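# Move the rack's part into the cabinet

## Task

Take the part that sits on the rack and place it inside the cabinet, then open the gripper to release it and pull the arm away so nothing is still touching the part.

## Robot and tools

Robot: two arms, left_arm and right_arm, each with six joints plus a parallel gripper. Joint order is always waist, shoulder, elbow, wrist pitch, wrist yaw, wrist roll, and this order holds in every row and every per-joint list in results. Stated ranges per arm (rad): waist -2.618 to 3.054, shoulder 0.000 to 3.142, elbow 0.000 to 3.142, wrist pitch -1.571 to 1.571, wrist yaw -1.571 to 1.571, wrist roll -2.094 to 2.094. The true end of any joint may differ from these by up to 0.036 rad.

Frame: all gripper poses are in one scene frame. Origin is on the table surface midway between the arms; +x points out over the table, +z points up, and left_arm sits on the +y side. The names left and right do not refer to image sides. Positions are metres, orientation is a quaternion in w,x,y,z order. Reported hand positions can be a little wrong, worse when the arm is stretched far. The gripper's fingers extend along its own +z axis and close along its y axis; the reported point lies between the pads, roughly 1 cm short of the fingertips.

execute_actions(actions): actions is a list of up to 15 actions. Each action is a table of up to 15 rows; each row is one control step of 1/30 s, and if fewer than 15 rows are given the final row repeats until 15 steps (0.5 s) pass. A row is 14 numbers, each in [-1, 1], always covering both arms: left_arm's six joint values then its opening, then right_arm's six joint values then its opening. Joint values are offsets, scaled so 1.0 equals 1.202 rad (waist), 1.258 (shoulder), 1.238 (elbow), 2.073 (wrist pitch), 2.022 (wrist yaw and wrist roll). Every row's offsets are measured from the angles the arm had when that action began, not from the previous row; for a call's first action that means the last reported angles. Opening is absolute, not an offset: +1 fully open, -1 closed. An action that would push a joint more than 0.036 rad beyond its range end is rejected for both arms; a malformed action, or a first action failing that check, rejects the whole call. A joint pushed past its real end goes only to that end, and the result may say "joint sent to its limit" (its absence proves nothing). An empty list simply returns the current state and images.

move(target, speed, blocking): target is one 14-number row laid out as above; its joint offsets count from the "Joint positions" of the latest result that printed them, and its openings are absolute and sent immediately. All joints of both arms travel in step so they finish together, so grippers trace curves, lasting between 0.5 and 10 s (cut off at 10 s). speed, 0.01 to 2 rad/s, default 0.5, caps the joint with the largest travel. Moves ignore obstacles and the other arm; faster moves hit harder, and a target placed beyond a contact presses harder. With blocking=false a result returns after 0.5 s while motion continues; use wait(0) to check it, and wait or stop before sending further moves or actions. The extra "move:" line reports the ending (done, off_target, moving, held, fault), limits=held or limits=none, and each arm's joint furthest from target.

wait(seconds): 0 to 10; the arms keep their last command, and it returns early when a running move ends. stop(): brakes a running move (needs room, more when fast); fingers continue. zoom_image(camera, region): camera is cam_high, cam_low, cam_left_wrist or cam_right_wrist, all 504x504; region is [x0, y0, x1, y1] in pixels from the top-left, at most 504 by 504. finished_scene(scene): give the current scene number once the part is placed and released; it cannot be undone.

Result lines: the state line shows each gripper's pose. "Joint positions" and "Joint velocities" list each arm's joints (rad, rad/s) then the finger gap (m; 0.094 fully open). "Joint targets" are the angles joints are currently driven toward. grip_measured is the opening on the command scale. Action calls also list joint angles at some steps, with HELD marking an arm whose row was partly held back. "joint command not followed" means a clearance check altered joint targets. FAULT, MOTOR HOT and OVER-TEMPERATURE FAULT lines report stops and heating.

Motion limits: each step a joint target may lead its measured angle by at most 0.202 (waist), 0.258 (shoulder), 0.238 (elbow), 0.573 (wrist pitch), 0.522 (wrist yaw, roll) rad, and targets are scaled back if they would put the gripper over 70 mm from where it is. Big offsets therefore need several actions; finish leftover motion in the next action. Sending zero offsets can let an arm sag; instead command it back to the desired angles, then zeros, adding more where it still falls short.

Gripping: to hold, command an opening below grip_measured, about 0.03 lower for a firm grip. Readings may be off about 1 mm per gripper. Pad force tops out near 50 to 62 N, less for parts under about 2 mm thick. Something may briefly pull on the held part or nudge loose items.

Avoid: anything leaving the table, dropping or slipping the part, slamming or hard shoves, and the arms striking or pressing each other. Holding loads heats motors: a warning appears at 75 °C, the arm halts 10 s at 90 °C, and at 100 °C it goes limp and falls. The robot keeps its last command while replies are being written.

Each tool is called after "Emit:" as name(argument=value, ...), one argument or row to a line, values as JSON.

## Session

Emit:
execute_actions(
  actions=[],
)

Scene clock: 0.00 s.
left_arm: end_effector_position=(+0.4283, +0.4575, +0.2600) grip_measured=+1.000 end_effector_quat_wxyz=(+0.710, -0.267, +0.613, -0.222) | right_arm: end_effector_position=(+0.5586, -0.3987, +0.2118) grip_measured=+1.000 end_effector_quat_wxyz=(+0.363, +0.618, +0.554, +0.424)
Joint names: [waist, shoulder, elbow, wrist pitch, wrist yaw, wrist roll]
Joint positions: left_arm=[ 0.743  1.704  0.837  0.989  0.513 -0.775  0.094] | right_arm=[-0.029  1.865  1.362  0.115 -0.094  1.663  0.094]
Joint velocities: left_arm=[ 0.007  0.002 -0.022 -0.007  0.051 -0.051  0.   ] | right_arm=[ 0.002 -0.012 -0.007  0.037  0.037 -0.007  0.   ]
Motor temperatures (°C, as the motors report them): left_arm=[27 28 28 28 28 26] | right_arm=[28 28 27 30 28 26]
Joint targets: left_arm=[0.743 1.694 0.847 0.991 0.513 -0.772] | right_arm=[-0.029 1.849 1.375 0.119 -0.092 1.656]

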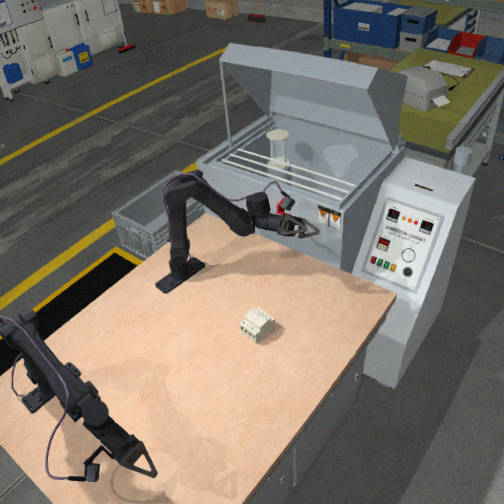

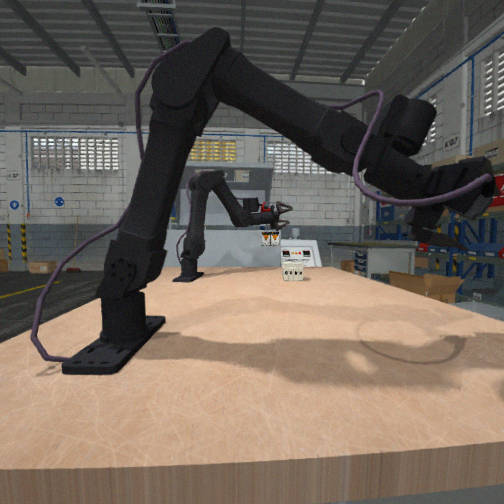

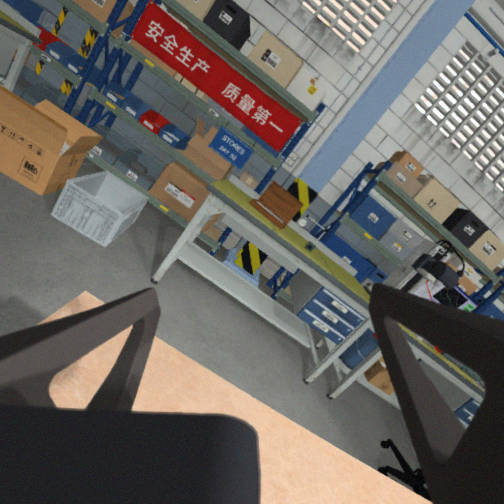

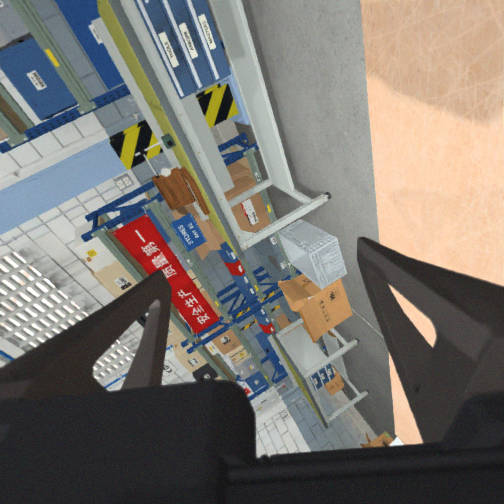

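Emit:
move(
  target=[-0.3,0,0.79,-0.8,0.012,0.8,1,0,0,0,0,0,0,1],
  speed=1.2,
)

Emit:
move(
  target=[-0.123,0.3,0.01,-0.338,0.015,0.44,1,0,0,0,0,0,0,1],
  speed=0.8,
)

Scene clock: 10.47 s.
left_arm: end_effector_position=(+0.4749, +0.2874, +0.3404) grip_measured=+1.000 end_effector_quat_wxyz=(+0.515, +0.358, +0.778, +0.049) | right_arm: end_effector_position=(+0.5586, -0.3987, +0.2118) grip_measured=+1.000 end_effector_quat_wxyz=(+0.363, +0.618, +0.554, +0.424)
Joint names: [waist, shoulder, elbow, wrist pitch, wrist yaw, wrist roll]
Joint positions: left_arm=[ 0.386  1.704  1.79  -0.655  0.526  0.838  0.094] | right_arm=[-0.029  1.865  1.362  0.115 -0.094  1.663  0.094]
Joint velocities: left_arm=[ 0.002 -0.012 -0.012  0.007 -0.066  0.007  0.   ] | right_arm=[ 0.012  0.017  0.002 -0.007 -0.051 -0.037  0.   ]
Motor temperatures (°C, as the motors report them): left_arm=[27 29 29 30 28 26] | right_arm=[28 30 27 32 28 26]
Joint targets: left_arm=[0.382 1.704 1.815 -0.669 0.538 0.843] | right_arm=[-0.029 1.865 1.362 0.115 -0.094 1.663]
move: off_target (left_arm); limits=none; left_arm: farthest joint: the elbow, 0.025 radians from its target (0.978 radians at the start); right_arm: farthest joint: the waist, 0.000 radians from its target (0.000 radians at the start)

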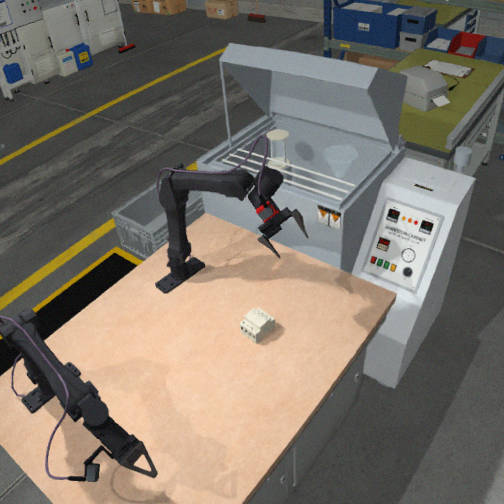

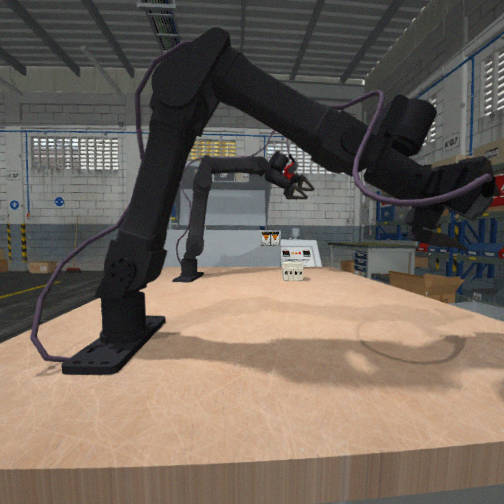

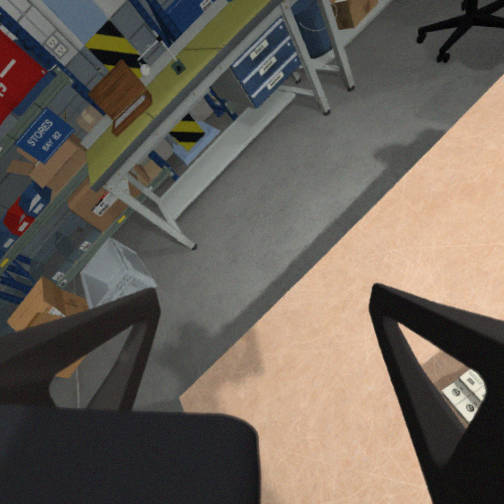

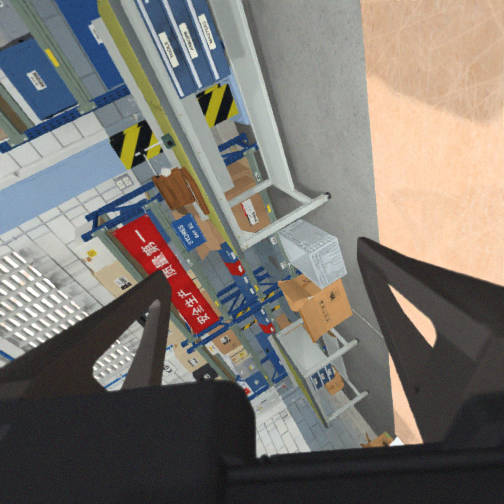

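Scene clock: 12.47 s.
left_arm: end_effector_position=(+0.3812, +0.2038, +0.1104) grip_measured=+1.000 end_effector_quat_wxyz=(+0.191, +0.684, +0.679, -0.185) | right_arm: end_effector_position=(+0.5586, -0.3987, +0.2118) grip_measured=+1.000 end_effector_quat_wxyz=(+0.363, +0.618, +0.554, +0.424)
Joint names: [waist, shoulder, elbow, wrist pitch, wrist yaw, wrist roll]
Joint positions: left_arm=[ 0.242  2.089  1.79  -1.339  0.535  1.72   0.094] | right_arm=[-0.029  1.865  1.362  0.115 -0.094  1.663  0.094]
Joint velocities: left_arm=[ 0.002  0.017  0.007  0.022  0.022 -0.051  0.   ] | right_arm=[-0.002 -0.012 -0.007 -0.037  0.007  0.007  0.   ]
Motor temperatures (°C, as the motors report them): left_arm=[27 29 29 30 28 26] | right_arm=[28 31 28 33 28 26]
Joint targets: left_arm=[0.238 2.081 1.803 -1.356 0.557 1.727] | right_arm=[-0.029 1.865 1.362 0.115 -0.094 1.663]
move: off_target (left_arm); limits=none; left_arm: farthest joint: the wrist yaw, 0.021 radians from its target (0.030 radians at the start); right_arm: farthest joint: the waist, 0.000 radians from its target (0.000 radians at the start)

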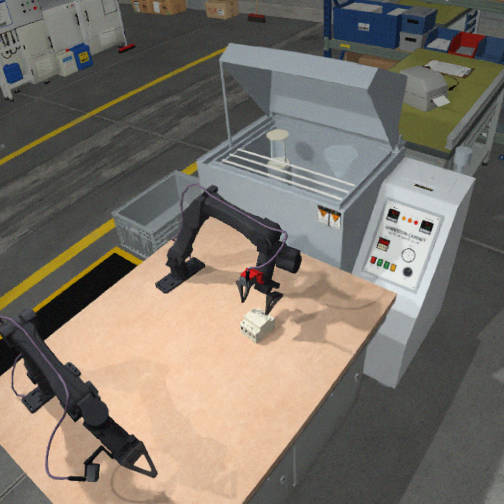

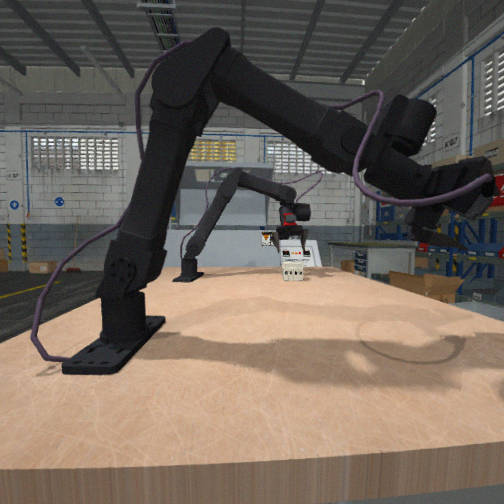

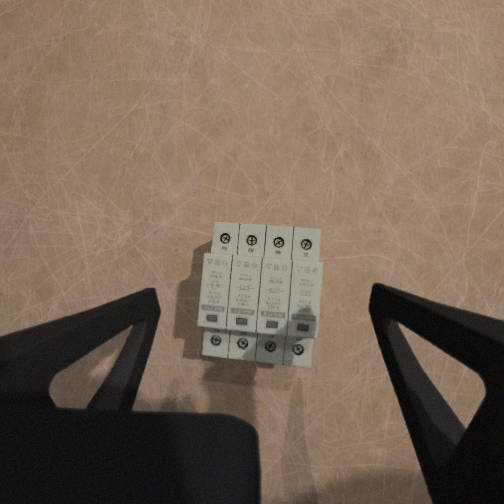

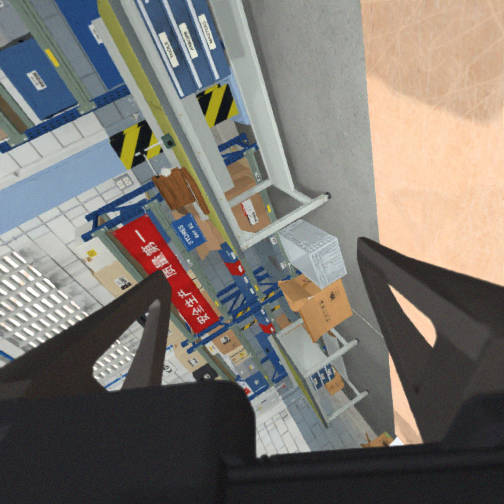

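Emit:
move(
  target=[0,0.077,-0.119,0.092,0.011,0.055,1,0,0,0,0,0,0,1],
  speed=0.2,
)

Scene clock: 18.83 s.
left_arm: end_effector_position=(+0.3800, +0.2034, +0.0378) grip_measured=+1.000 end_effector_quat_wxyz=(+0.185, +0.712, +0.648, -0.198) | right_arm: end_effector_position=(+0.5586, -0.3987, +0.2118) grip_measured=+1.000 end_effector_quat_wxyz=(+0.363, +0.618, +0.554, +0.424)
Joint names: [waist, shoulder, elbow, wrist pitch, wrist yaw, wrist roll]
Joint positions: left_arm=[ 0.242  2.189  1.65  -1.156  0.537  1.823  0.094] | right_arm=[-0.029  1.865  1.362  0.115 -0.094  1.663  0.094]
Joint velocities: left_arm=[-0.027  0.022 -0.002 -0.051 -0.007  0.051  0.   ] | right_arm=[-0.027  0.002 -0.012 -0.051 -0.037  0.066  0.   ]
Motor temperatures (°C, as the motors report them): left_arm=[27 30 29 29 28 26] | right_arm=[28 31 28 33 28 26]
Joint targets: left_arm=[0.242 2.185 1.643 -1.148 0.558 1.831] | right_arm=[-0.029 1.865 1.362 0.115 -0.094 1.663]
move: off_target (left_arm); limits=none; left_arm: farthest joint: the wrist yaw, 0.021 radians from its target (0.022 radians at the start); right_arm: farthest joint: the waist, 0.000 radians from its target (0.000 radians at the start)

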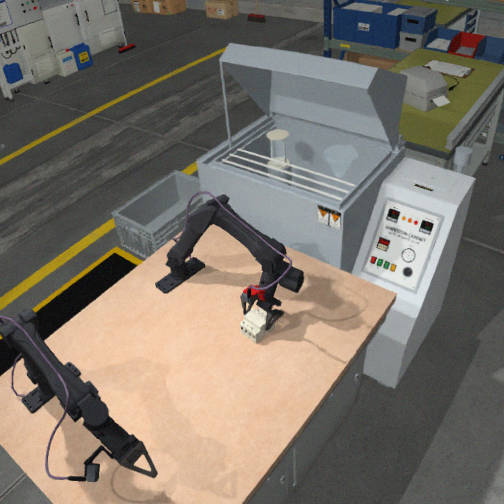

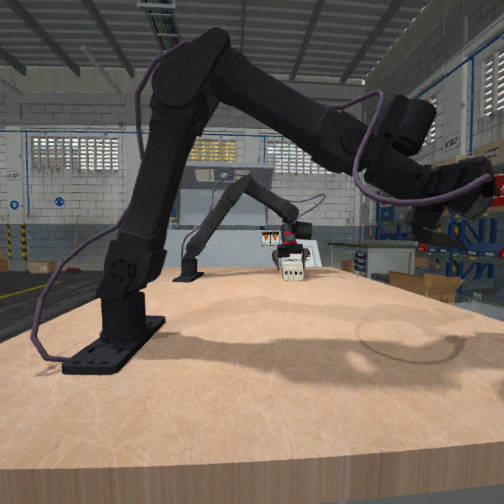

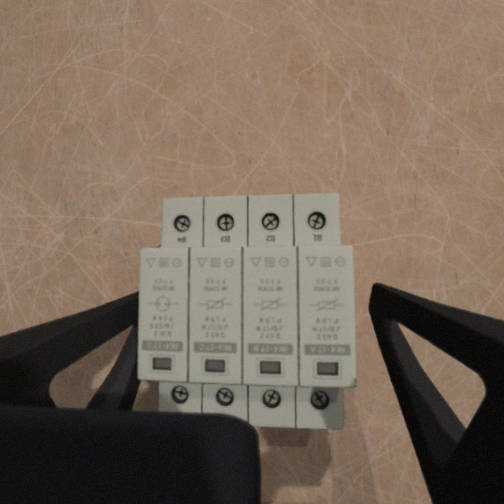

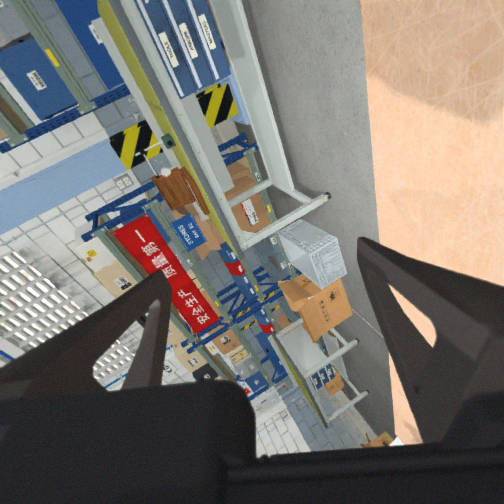

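Emit:
execute_actions(
  actions=[
    [[0,0,0,0.01,0.01,-0.01,0.8,0,0,0,0,0,0,1],[0,0,0,0.01,0.01,-0.01,0.7,0,0,0,0,0,0,1],[0,0,0,0.01,0.01,-0.01,0.62,0,0,0,0,0,0,1],[0,0,0,0.01,0.01,-0.01,0.56,0,0,0,0,0,0,1],[0,0,0,0.01,0.01,-0.01,0.48,0,0,0,0,0,0,1]],
  ],
)

Emit:
move(
  target=[0,-0.15,0.03,-0.05,0.02,0,0.48,0,0,0,0,0,0,1],
  speed=0.3,
)

Emit:
move(
  target=[0.4,-0.35,0.23,0.11,-0.26,-0.897,0.48,0,0,0,0,0,0,1],
  speed=1,
)

Scene clock: 26.03 s.
left_arm: end_effector_position=(+0.3837, +0.2036, +0.0375) grip_measured=+0.534 end_effector_quat_wxyz=(+0.189, +0.709, +0.651, -0.194) | right_arm: end_effector_position=(+0.5586, -0.3987, +0.2118) grip_measured=+1.000 end_effector_quat_wxyz=(+0.363, +0.618, +0.554, +0.424)
Joint names: [waist, shoulder, elbow, wrist pitch, wrist yaw, wrist roll]
Joint positions: left_arm=[ 0.242  2.189  1.65  -1.139  0.539  1.809  0.072] | right_arm=[-0.029  1.865  1.362  0.115 -0.094  1.663  0.094]
Joint velocities: left_arm=[-0.002 -0.027  0.002 -0.007 -0.007 -0.007  0.001] | right_arm=[-0.012 -0.012  0.002  0.007  0.037  0.037  0.   ]
Motor temperatures (°C, as the motors report them): left_arm=[27 31 29 28 28 26] | right_arm=[28 31 28 34 28 26]
Joint targets: left_arm=[0.242 2.189 1.650 -1.135 0.557 1.803] | right_arm=[-0.029 1.865 1.362 0.115 -0.094 1.663]
Step readings (joint positions):
0: left_arm=[0.242 2.189 1.650 -1.155 0.537 1.824] | right_arm=[-0.029 1.865 1.362 0.115 -0.094 1.663]
1: left_arm=[0.242 2.189 1.650 -1.154 0.537 1.822] | right_arm=[-0.029 1.865 1.362 0.115 -0.094 1.663]
2: left_arm=[0.242 2.189 1.650 -1.152 0.537 1.820] | right_arm=[-0.029 1.865 1.362 0.115 -0.094 1.663]
4: left_arm=[0.242 2.189 1.650 -1.142 0.538 1.816] | right_arm=[-0.029 1.865 1.362 0.115 -0.094 1.663]
8: left_arm=[0.242 2.189 1.650 -1.139 0.539 1.811] | right_arm=[-0.029 1.865 1.362 0.115 -0.094 1.663]
15: Joint positions above

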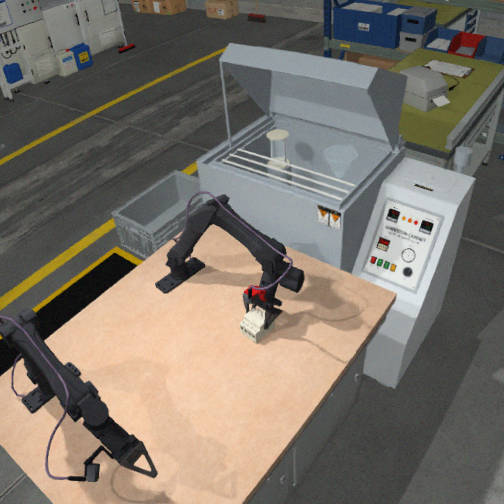

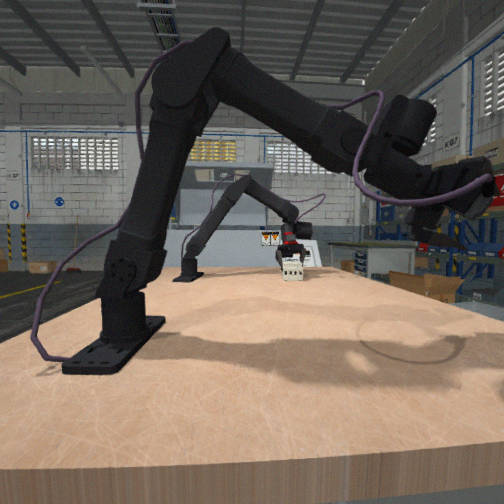

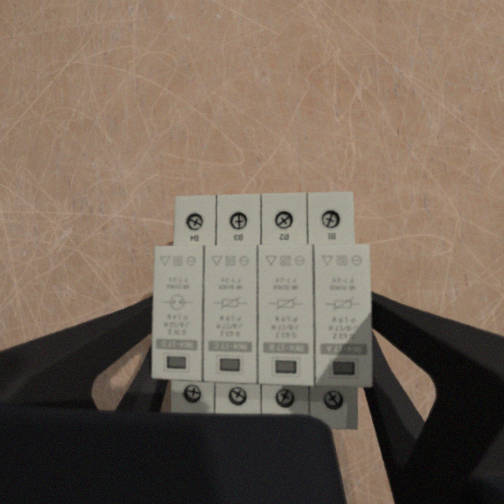

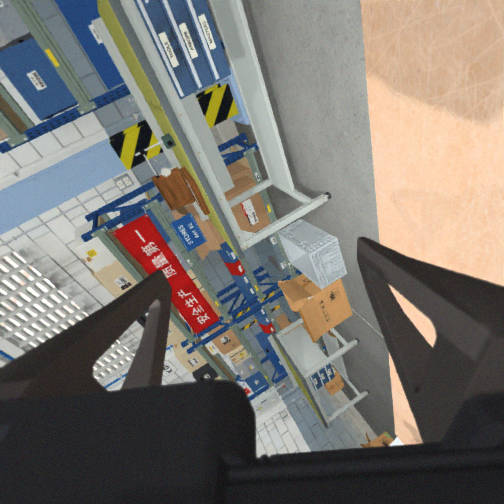

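Scene clock: 27.20 s.
left_arm: end_effector_position=(+0.3727, +0.2048, +0.0941) grip_measured=+0.534 end_effector_quat_wxyz=(+0.202, +0.718, +0.646, -0.161) | right_arm: end_effector_position=(+0.5586, -0.3987, +0.2118) grip_measured=+1.000 end_effector_quat_wxyz=(+0.363, +0.618, +0.554, +0.424)
Joint names: [waist, shoulder, elbow, wrist pitch, wrist yaw, wrist roll]
Joint positions: left_arm=[ 0.242  2.034  1.65  -1.224  0.522  1.809  0.072] | right_arm=[-0.029  1.865  1.362  0.115 -0.094  1.663  0.094]
Joint velocities: left_arm=[ 0.007  0.002  0.012 -0.051  0.037  0.022  0.001] | right_arm=[ 0.012 -0.002  0.002 -0.022 -0.095 -0.051  0.   ]
Motor temperatures (°C, as the motors report them): left_arm=[27 31 29 28 28 26] | right_arm=[28 31 28 34 28 26]
Joint targets: left_arm=[0.242 2.000 1.687 -1.243 0.579 1.809] | right_arm=[-0.029 1.865 1.362 0.115 -0.094 1.663]
move: off_target (left_arm); limits=none; left_arm: farthest joint: the wrist yaw, 0.057 radians from its target (0.041 radians at the start); right_arm: farthest joint: the waist, 0.000 radians from its target (0.000 radians at the start)

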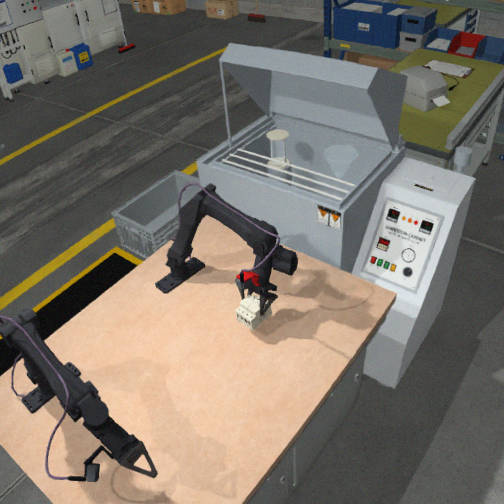

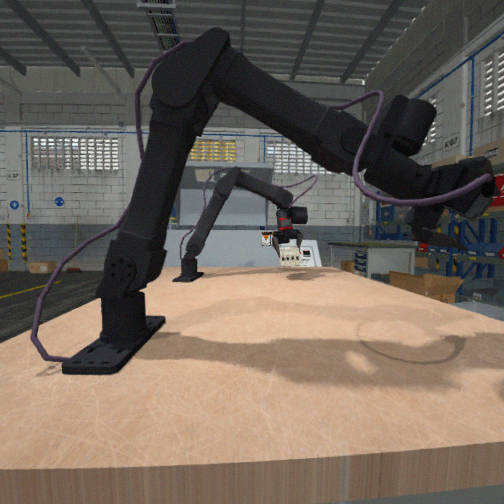

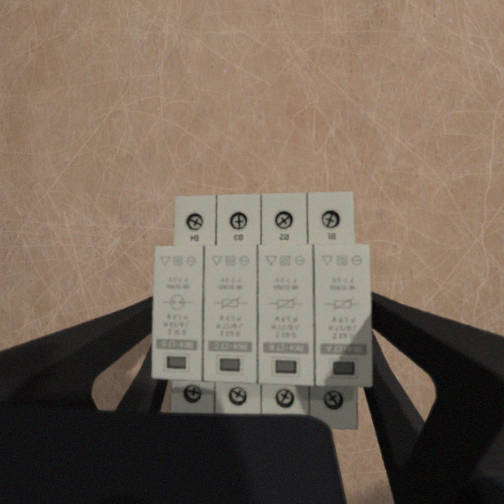

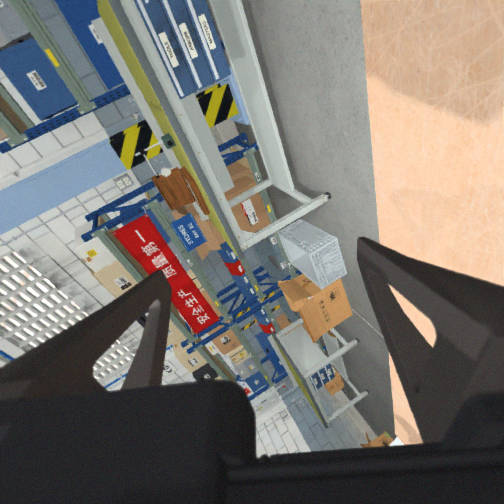

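Scene clock: 29.97 s.
left_arm: end_effector_position=(+0.3373, +0.4871, +0.3241) grip_measured=+0.535 end_effector_quat_wxyz=(+0.355, -0.273, +0.887, +0.108) | right_arm: end_effector_position=(+0.5586, -0.3987, +0.2118) grip_measured=+1.000 end_effector_quat_wxyz=(+0.363, +0.618, +0.554, +0.424)
Joint names: [waist, shoulder, elbow, wrist pitch, wrist yaw, wrist roll]
Joint positions: left_arm=[ 0.721  1.626  1.89  -1.074  0.006  0.004  0.072] | right_arm=[-0.029  1.865  1.362  0.115 -0.094  1.663  0.094]
Joint velocities: left_arm=[-0.007 -0.012  0.012 -0.007 -0.007  0.007 -0.001] | right_arm=[ 0.007 -0.007 -0.007  0.037 -0.007  0.007  0.   ]
Motor temperatures (°C, as the motors report them): left_arm=[27 31 29 29 28 26] | right_arm=[28 32 28 34 28 26]
Joint targets: left_arm=[0.723 1.593 1.934 -0.995 -0.004 -0.005] | right_arm=[-0.029 1.865 1.362 0.115 -0.094 1.663]
move: off_target (left_arm); limits=none; left_arm: farthest joint: the wrist pitch, 0.078 radians from its target (0.228 radians at the start); right_arm: farthest joint: the waist, 0.000 radians from its target (0.000 radians at the start)

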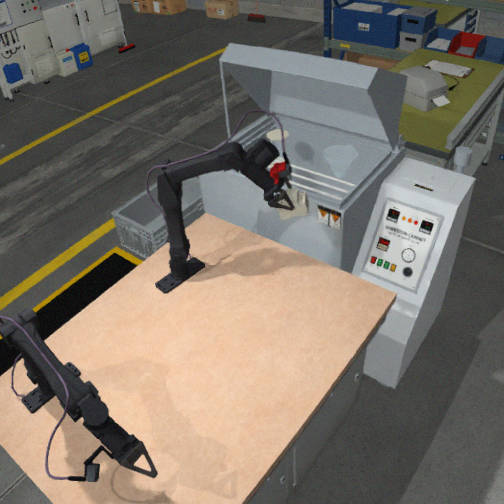

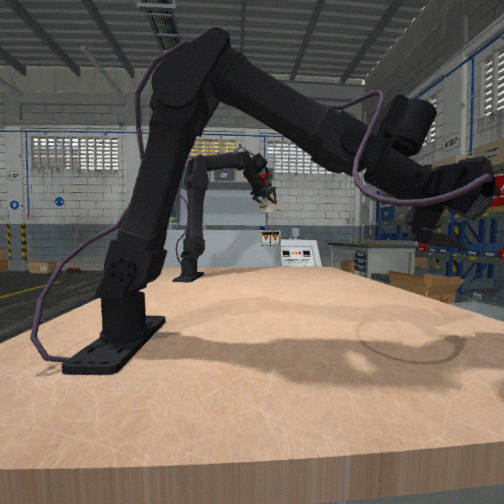

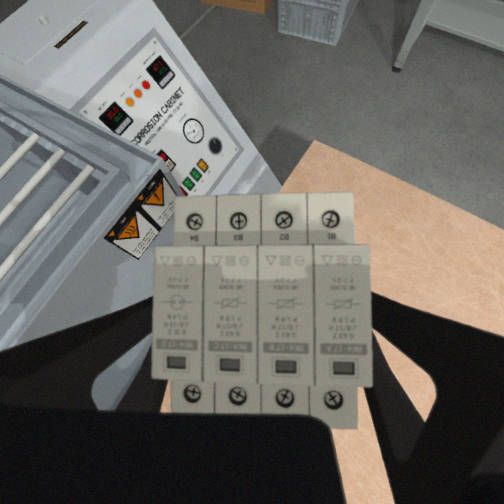

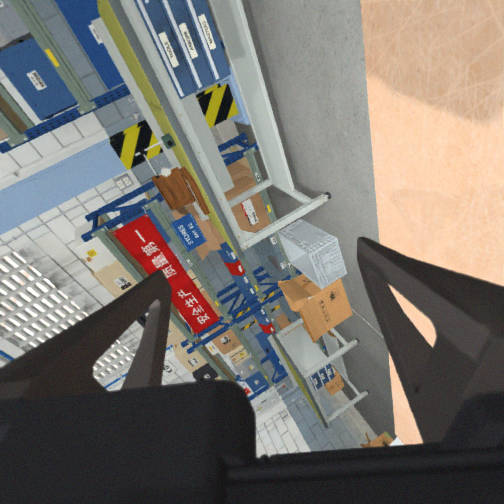

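Same rim height; go to the earlier hover pose (slightly higher) with waist 1.65.

Emit:
move(
  target=[0.77,0.235,0.215,0.077,0,0,0.48,0,0,0,0,0,0,1],
  speed=0.45,
)

Scene clock: 34.67 s.
left_arm: end_effector_position=(+0.0031, +0.7604, +0.2740) grip_measured=+0.535 end_effector_quat_wxyz=(-0.254, +0.648, -0.674, -0.247) | right_arm: end_effector_position=(+0.5586, -0.3987, +0.2118) grip_measured=+1.000 end_effector_quat_wxyz=(+0.363, +0.618, +0.554, +0.424)
Joint names: [waist, shoulder, elbow, wrist pitch, wrist yaw, wrist roll]
Joint positions: left_arm=[ 1.653  1.95   2.101 -0.997 -0.001  0.003  0.072] | right_arm=[-0.029  1.865  1.362  0.115 -0.094  1.663  0.094]
Joint velocities: left_arm=[-0.007  0.007 -0.007  0.022  0.007  0.007 -0.001] | right_arm=[-0.017 -0.022 -0.017 -0.022 -0.007 -0.022  0.   ]
Motor temperatures (°C, as the motors report them): left_arm=[27 31 30 31 28 26] | right_arm=[28 32 28 35 28 26]
Joint targets: left_arm=[1.646 1.922 2.156 -0.914 0.006 0.004] | right_arm=[-0.029 1.865 1.362 0.115 -0.094 1.663]
move: off_target (left_arm); limits=none; left_arm: farthest joint: the wrist pitch, 0.083 radians from its target (0.159 radians at the start); right_arm: farthest joint: the waist, 0.000 radians from its target (0.000 radians at the start)

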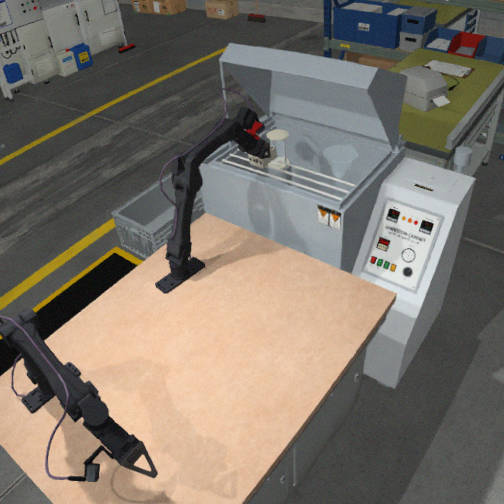

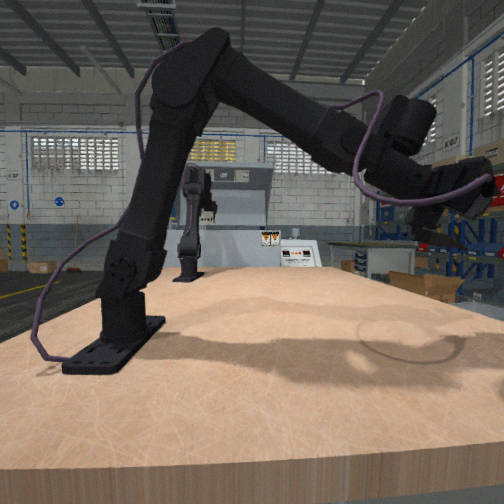

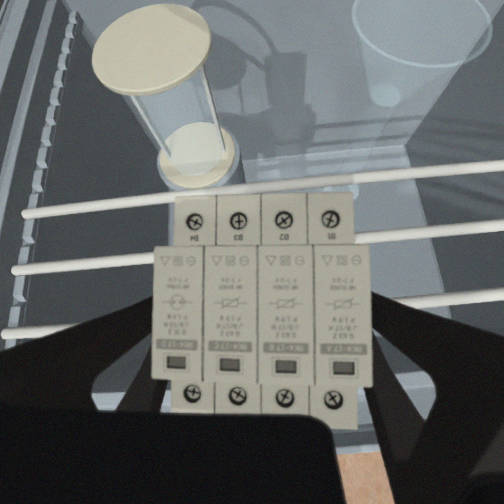

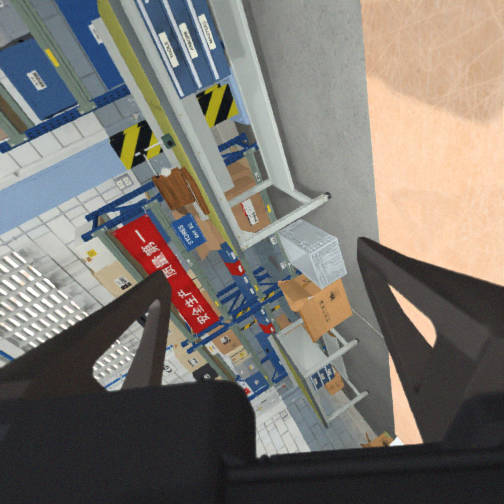

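Emit:
move(
  target=[0,0.19,0.342,-0.1,0,0,0.48,0,0,0,0,0,0,1],
  speed=0.25,
)

Scene clock: 40.73 s.
left_arm: end_effector_position=(+0.0037, +0.7805, +0.2412) grip_measured=+0.535 end_effector_quat_wxyz=(-0.204, +0.665, -0.691, -0.198) | right_arm: end_effector_position=(+0.5586, -0.3987, +0.2118) grip_measured=+1.000 end_effector_quat_wxyz=(+0.363, +0.618, +0.554, +0.424)
Joint names: [waist, shoulder, elbow, wrist pitch, wrist yaw, wrist roll]
Joint positions: left_arm=[ 1.653  2.216  2.473 -1.252 -0.001  0.004  0.072] | right_arm=[-0.029  1.865  1.362  0.115 -0.094  1.663  0.094]
Joint velocities: left_arm=[-0.007  0.002  0.002 -0.007 -0.022  0.051 -0.001] | right_arm=[ 0.002 -0.002  0.002  0.066 -0.139  0.007  0.   ]
Motor temperatures (°C, as the motors report them): left_arm=[27 32 30 32 28 26] | right_arm=[28 32 28 35 28 26]
Joint targets: left_arm=[1.653 2.189 2.524 -1.204 -0.001 0.003] | right_arm=[-0.029 1.865 1.362 0.115 -0.094 1.663]
move: off_target (left_arm); limits=none; left_arm: farthest joint: the elbow, 0.051 radians from its target (0.423 radians at the start); right_arm: farthest joint: the waist, 0.000 radians from its target (0.000 radians at the start)

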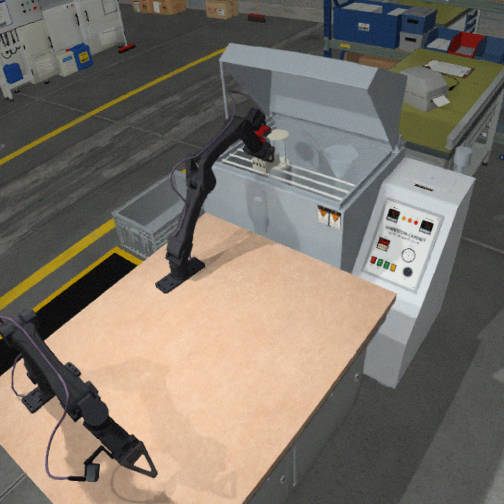

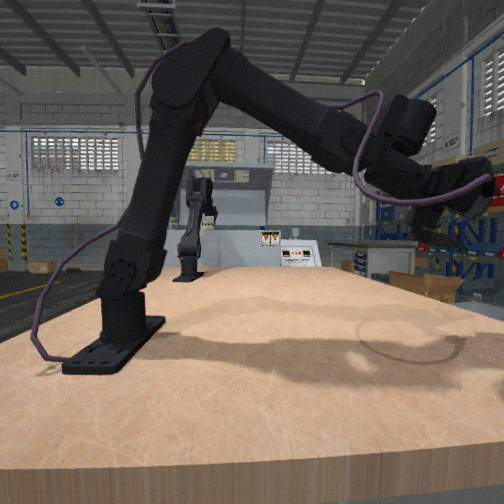

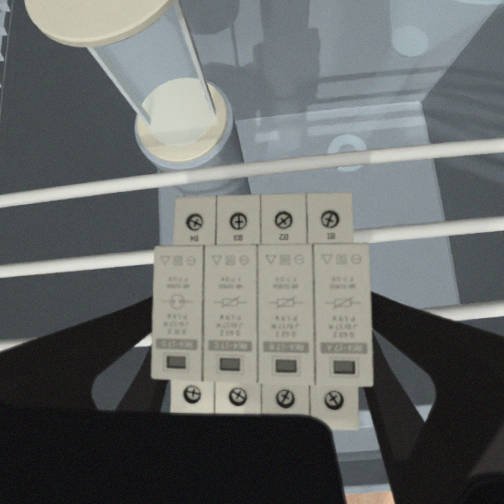

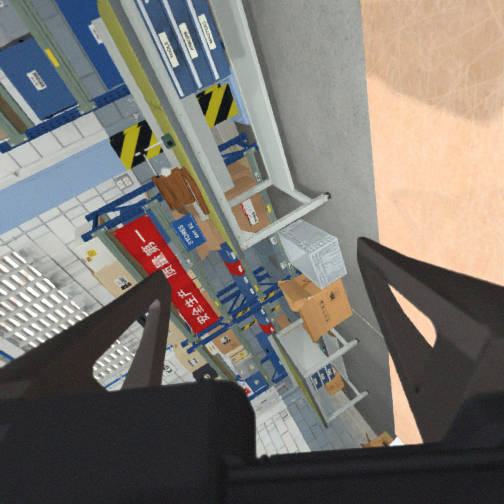

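Emit:
execute_actions(
  actions=[
    [[0,-0.019,0.041,0.023,0,0,0.48,0,0,0,0,0,0,1],[0,-0.017,0.041,0.023,0,0,0.48,0,0,0,0,0,0,1],[0,-0.015,0.041,0.023,0,0,0.48,0,0,0,0,0,0,1],[0,-0.013,0.041,0.023,0,0,0.48,0,0,0,0,0,0,1],[0,-0.011,0.041,0.023,0,0,0.48,0,0,0,0,0,0,1],[0,-0.009,0.041,0.023,0,0,0.48,0,0,0,0,0,0,1],[0,-0.007,0.041,0.023,0,0,0.48,0,0,0,0,0,0,1],[0,-0.005,0.041,0.023,0,0,0.48,0,0,0,0,0,0,1],[0,-0.003,0.041,0.023,0,0,0.48,0,0,0,0,0,0,1],[0,-0.001,0.041,0.023,0,0,0.48,0,0,0,0,0,0,1],[0,0.001,0.041,0.023,0,0,0.48,0,0,0,0,0,0,1],[0,0.003,0.041,0.023,0,0,0.48,0,0,0,0,0,0,1],[0,0.005,0.041,0.023,0,0,0.48,0,0,0,0,0,0,1],[0,0.007,0.041,0.023,0,0,0.48,0,0,0,0,0,0,1],[0,0.009,0.041,0.023,0,0,0.48,0,0,0,0,0,0,1]],
    [[0,-0.005,0.03,0.02,0,0,0.48,0,0,0,0,0,0,1]],
    [[0,-0.005,0.025,0.015,0,0,0.48,0,0,0,0,0,0,1]],
  ],
)

Scene clock: 52.57 s.
left_arm: end_effector_position=(+0.0038, +0.7855, +0.2214) grip_measured=+0.535 end_effector_quat_wxyz=(-0.191, +0.668, -0.695, -0.186) | right_arm: end_effector_position=(+0.5586, -0.3987, +0.2118) grip_measured=+1.000 end_effector_quat_wxyz=(+0.363, +0.618, +0.554, +0.424)
Joint names: [waist, shoulder, elbow, wrist pitch, wrist yaw, wrist roll]
Joint positions: left_arm=[ 1.653  2.255  2.473 -1.249 -0.002  0.004  0.072] | right_arm=[-0.029  1.865  1.362  0.115 -0.094  1.663  0.094]
Joint velocities: left_arm=[ 0.007  0.007 -0.012 -0.081 -0.051  0.081 -0.   ] | right_arm=[-0.007  0.007  0.002 -0.051  0.037 -0.11   0.   ]
Motor temperatures (°C, as the motors report them): left_arm=[27 33 31 33 28 26] | right_arm=[28 32 28 36 28 26]
Joint targets: left_arm=[1.653 2.249 2.504 -1.218 -0.002 0.004] | right_arm=[-0.029 1.865 1.362 0.115 -0.094 1.663]
Step readings (joint positions; steps 1 to 15: 1st action; 16 to 30: 2nd action; 31 to 45: 3rd action):
0: left_arm=[1.653 2.216 2.473 -1.252 -0.001 0.004] | right_arm=[-0.029 1.865 1.362 0.115 -0.094 1.663]
1: left_arm=[1.653 2.216 2.473 -1.252 -0.001 0.004] | right_arm=[-0.029 1.865 1.362 0.115 -0.094 1.663]
2: left_arm=[1.653 2.216 2.473 -1.252 -0.001 0.004] | right_arm=[-0.029 1.865 1.362 0.115 -0.094 1.663]
4: left_arm=[1.653 2.218 2.473 -1.252 -0.001 0.004] | right_arm=[-0.029 1.865 1.362 0.115 -0.094 1.663]
8: left_arm=[1.653 2.227 2.473 -1.252 -0.001 0.004] | right_arm=[-0.029 1.865 1.362 0.115 -0.094 1.663]
15: left_arm=[1.653 2.252 2.473 -1.252 -0.001 0.004] | right_arm=[-0.029 1.865 1.362 0.115 -0.094 1.663]
16: left_arm=[1.653 2.255 2.473 -1.251 -0.002 0.004] | right_arm=[-0.029 1.865 1.362 0.115 -0.094 1.663]
17: left_arm=[1.653 2.255 2.473 -1.250 -0.002 0.004] | right_arm=[-0.029 1.865 1.362 0.115 -0.094 1.663]
19: left_arm=[1.653 2.255 2.473 -1.249 -0.002 0.004] | right_arm=[-0.029 1.865 1.362 0.115 -0.094 1.663]
23: left_arm=[1.653 2.255 2.473 -1.249 -0.002 0.004] | right_arm=[-0.029 1.865 1.362 0.115 -0.094 1.663]
30: left_arm=[1.653 2.255 2.473 -1.249 -0.002 0.004] | right_arm=[-0.029 1.865 1.362 0.115 -0.094 1.663]
31: left_arm=[1.653 2.255 2.473 -1.249 -0.002 0.004] | right_arm=[-0.029 1.865 1.362 0.115 -0.094 1.663]
32: left_arm=[1.653 2.255 2.473 -1.249 -0.002 0.004] | right_arm=[-0.029 1.865 1.362 0.115 -0.094 1.663]
34: left_arm=[1.653 2.255 2.473 -1.249 -0.002 0.004] | right_arm=[-0.029 1.865 1.362 0.115 -0.094 1.663]
38: left_arm=[1.653 2.255 2.473 -1.249 -0.002 0.004] | right_arm=[-0.029 1.865 1.362 0.115 -0.094 1.663]
45: Joint positions above

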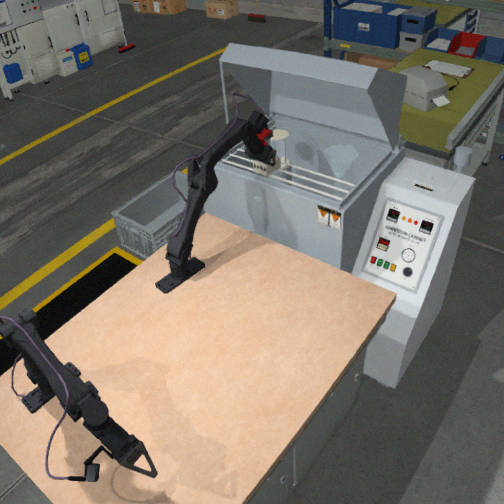

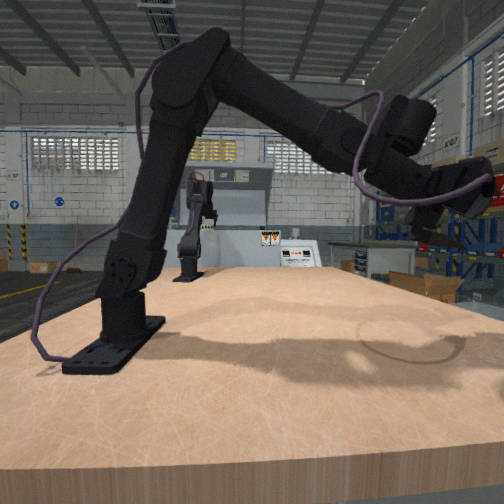

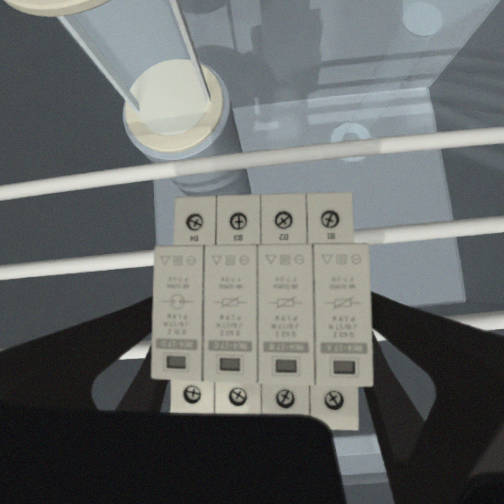

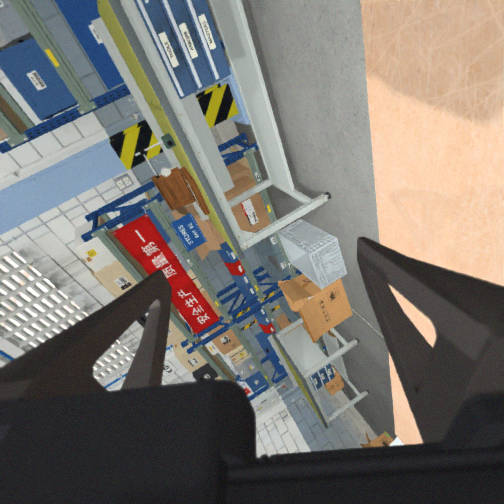

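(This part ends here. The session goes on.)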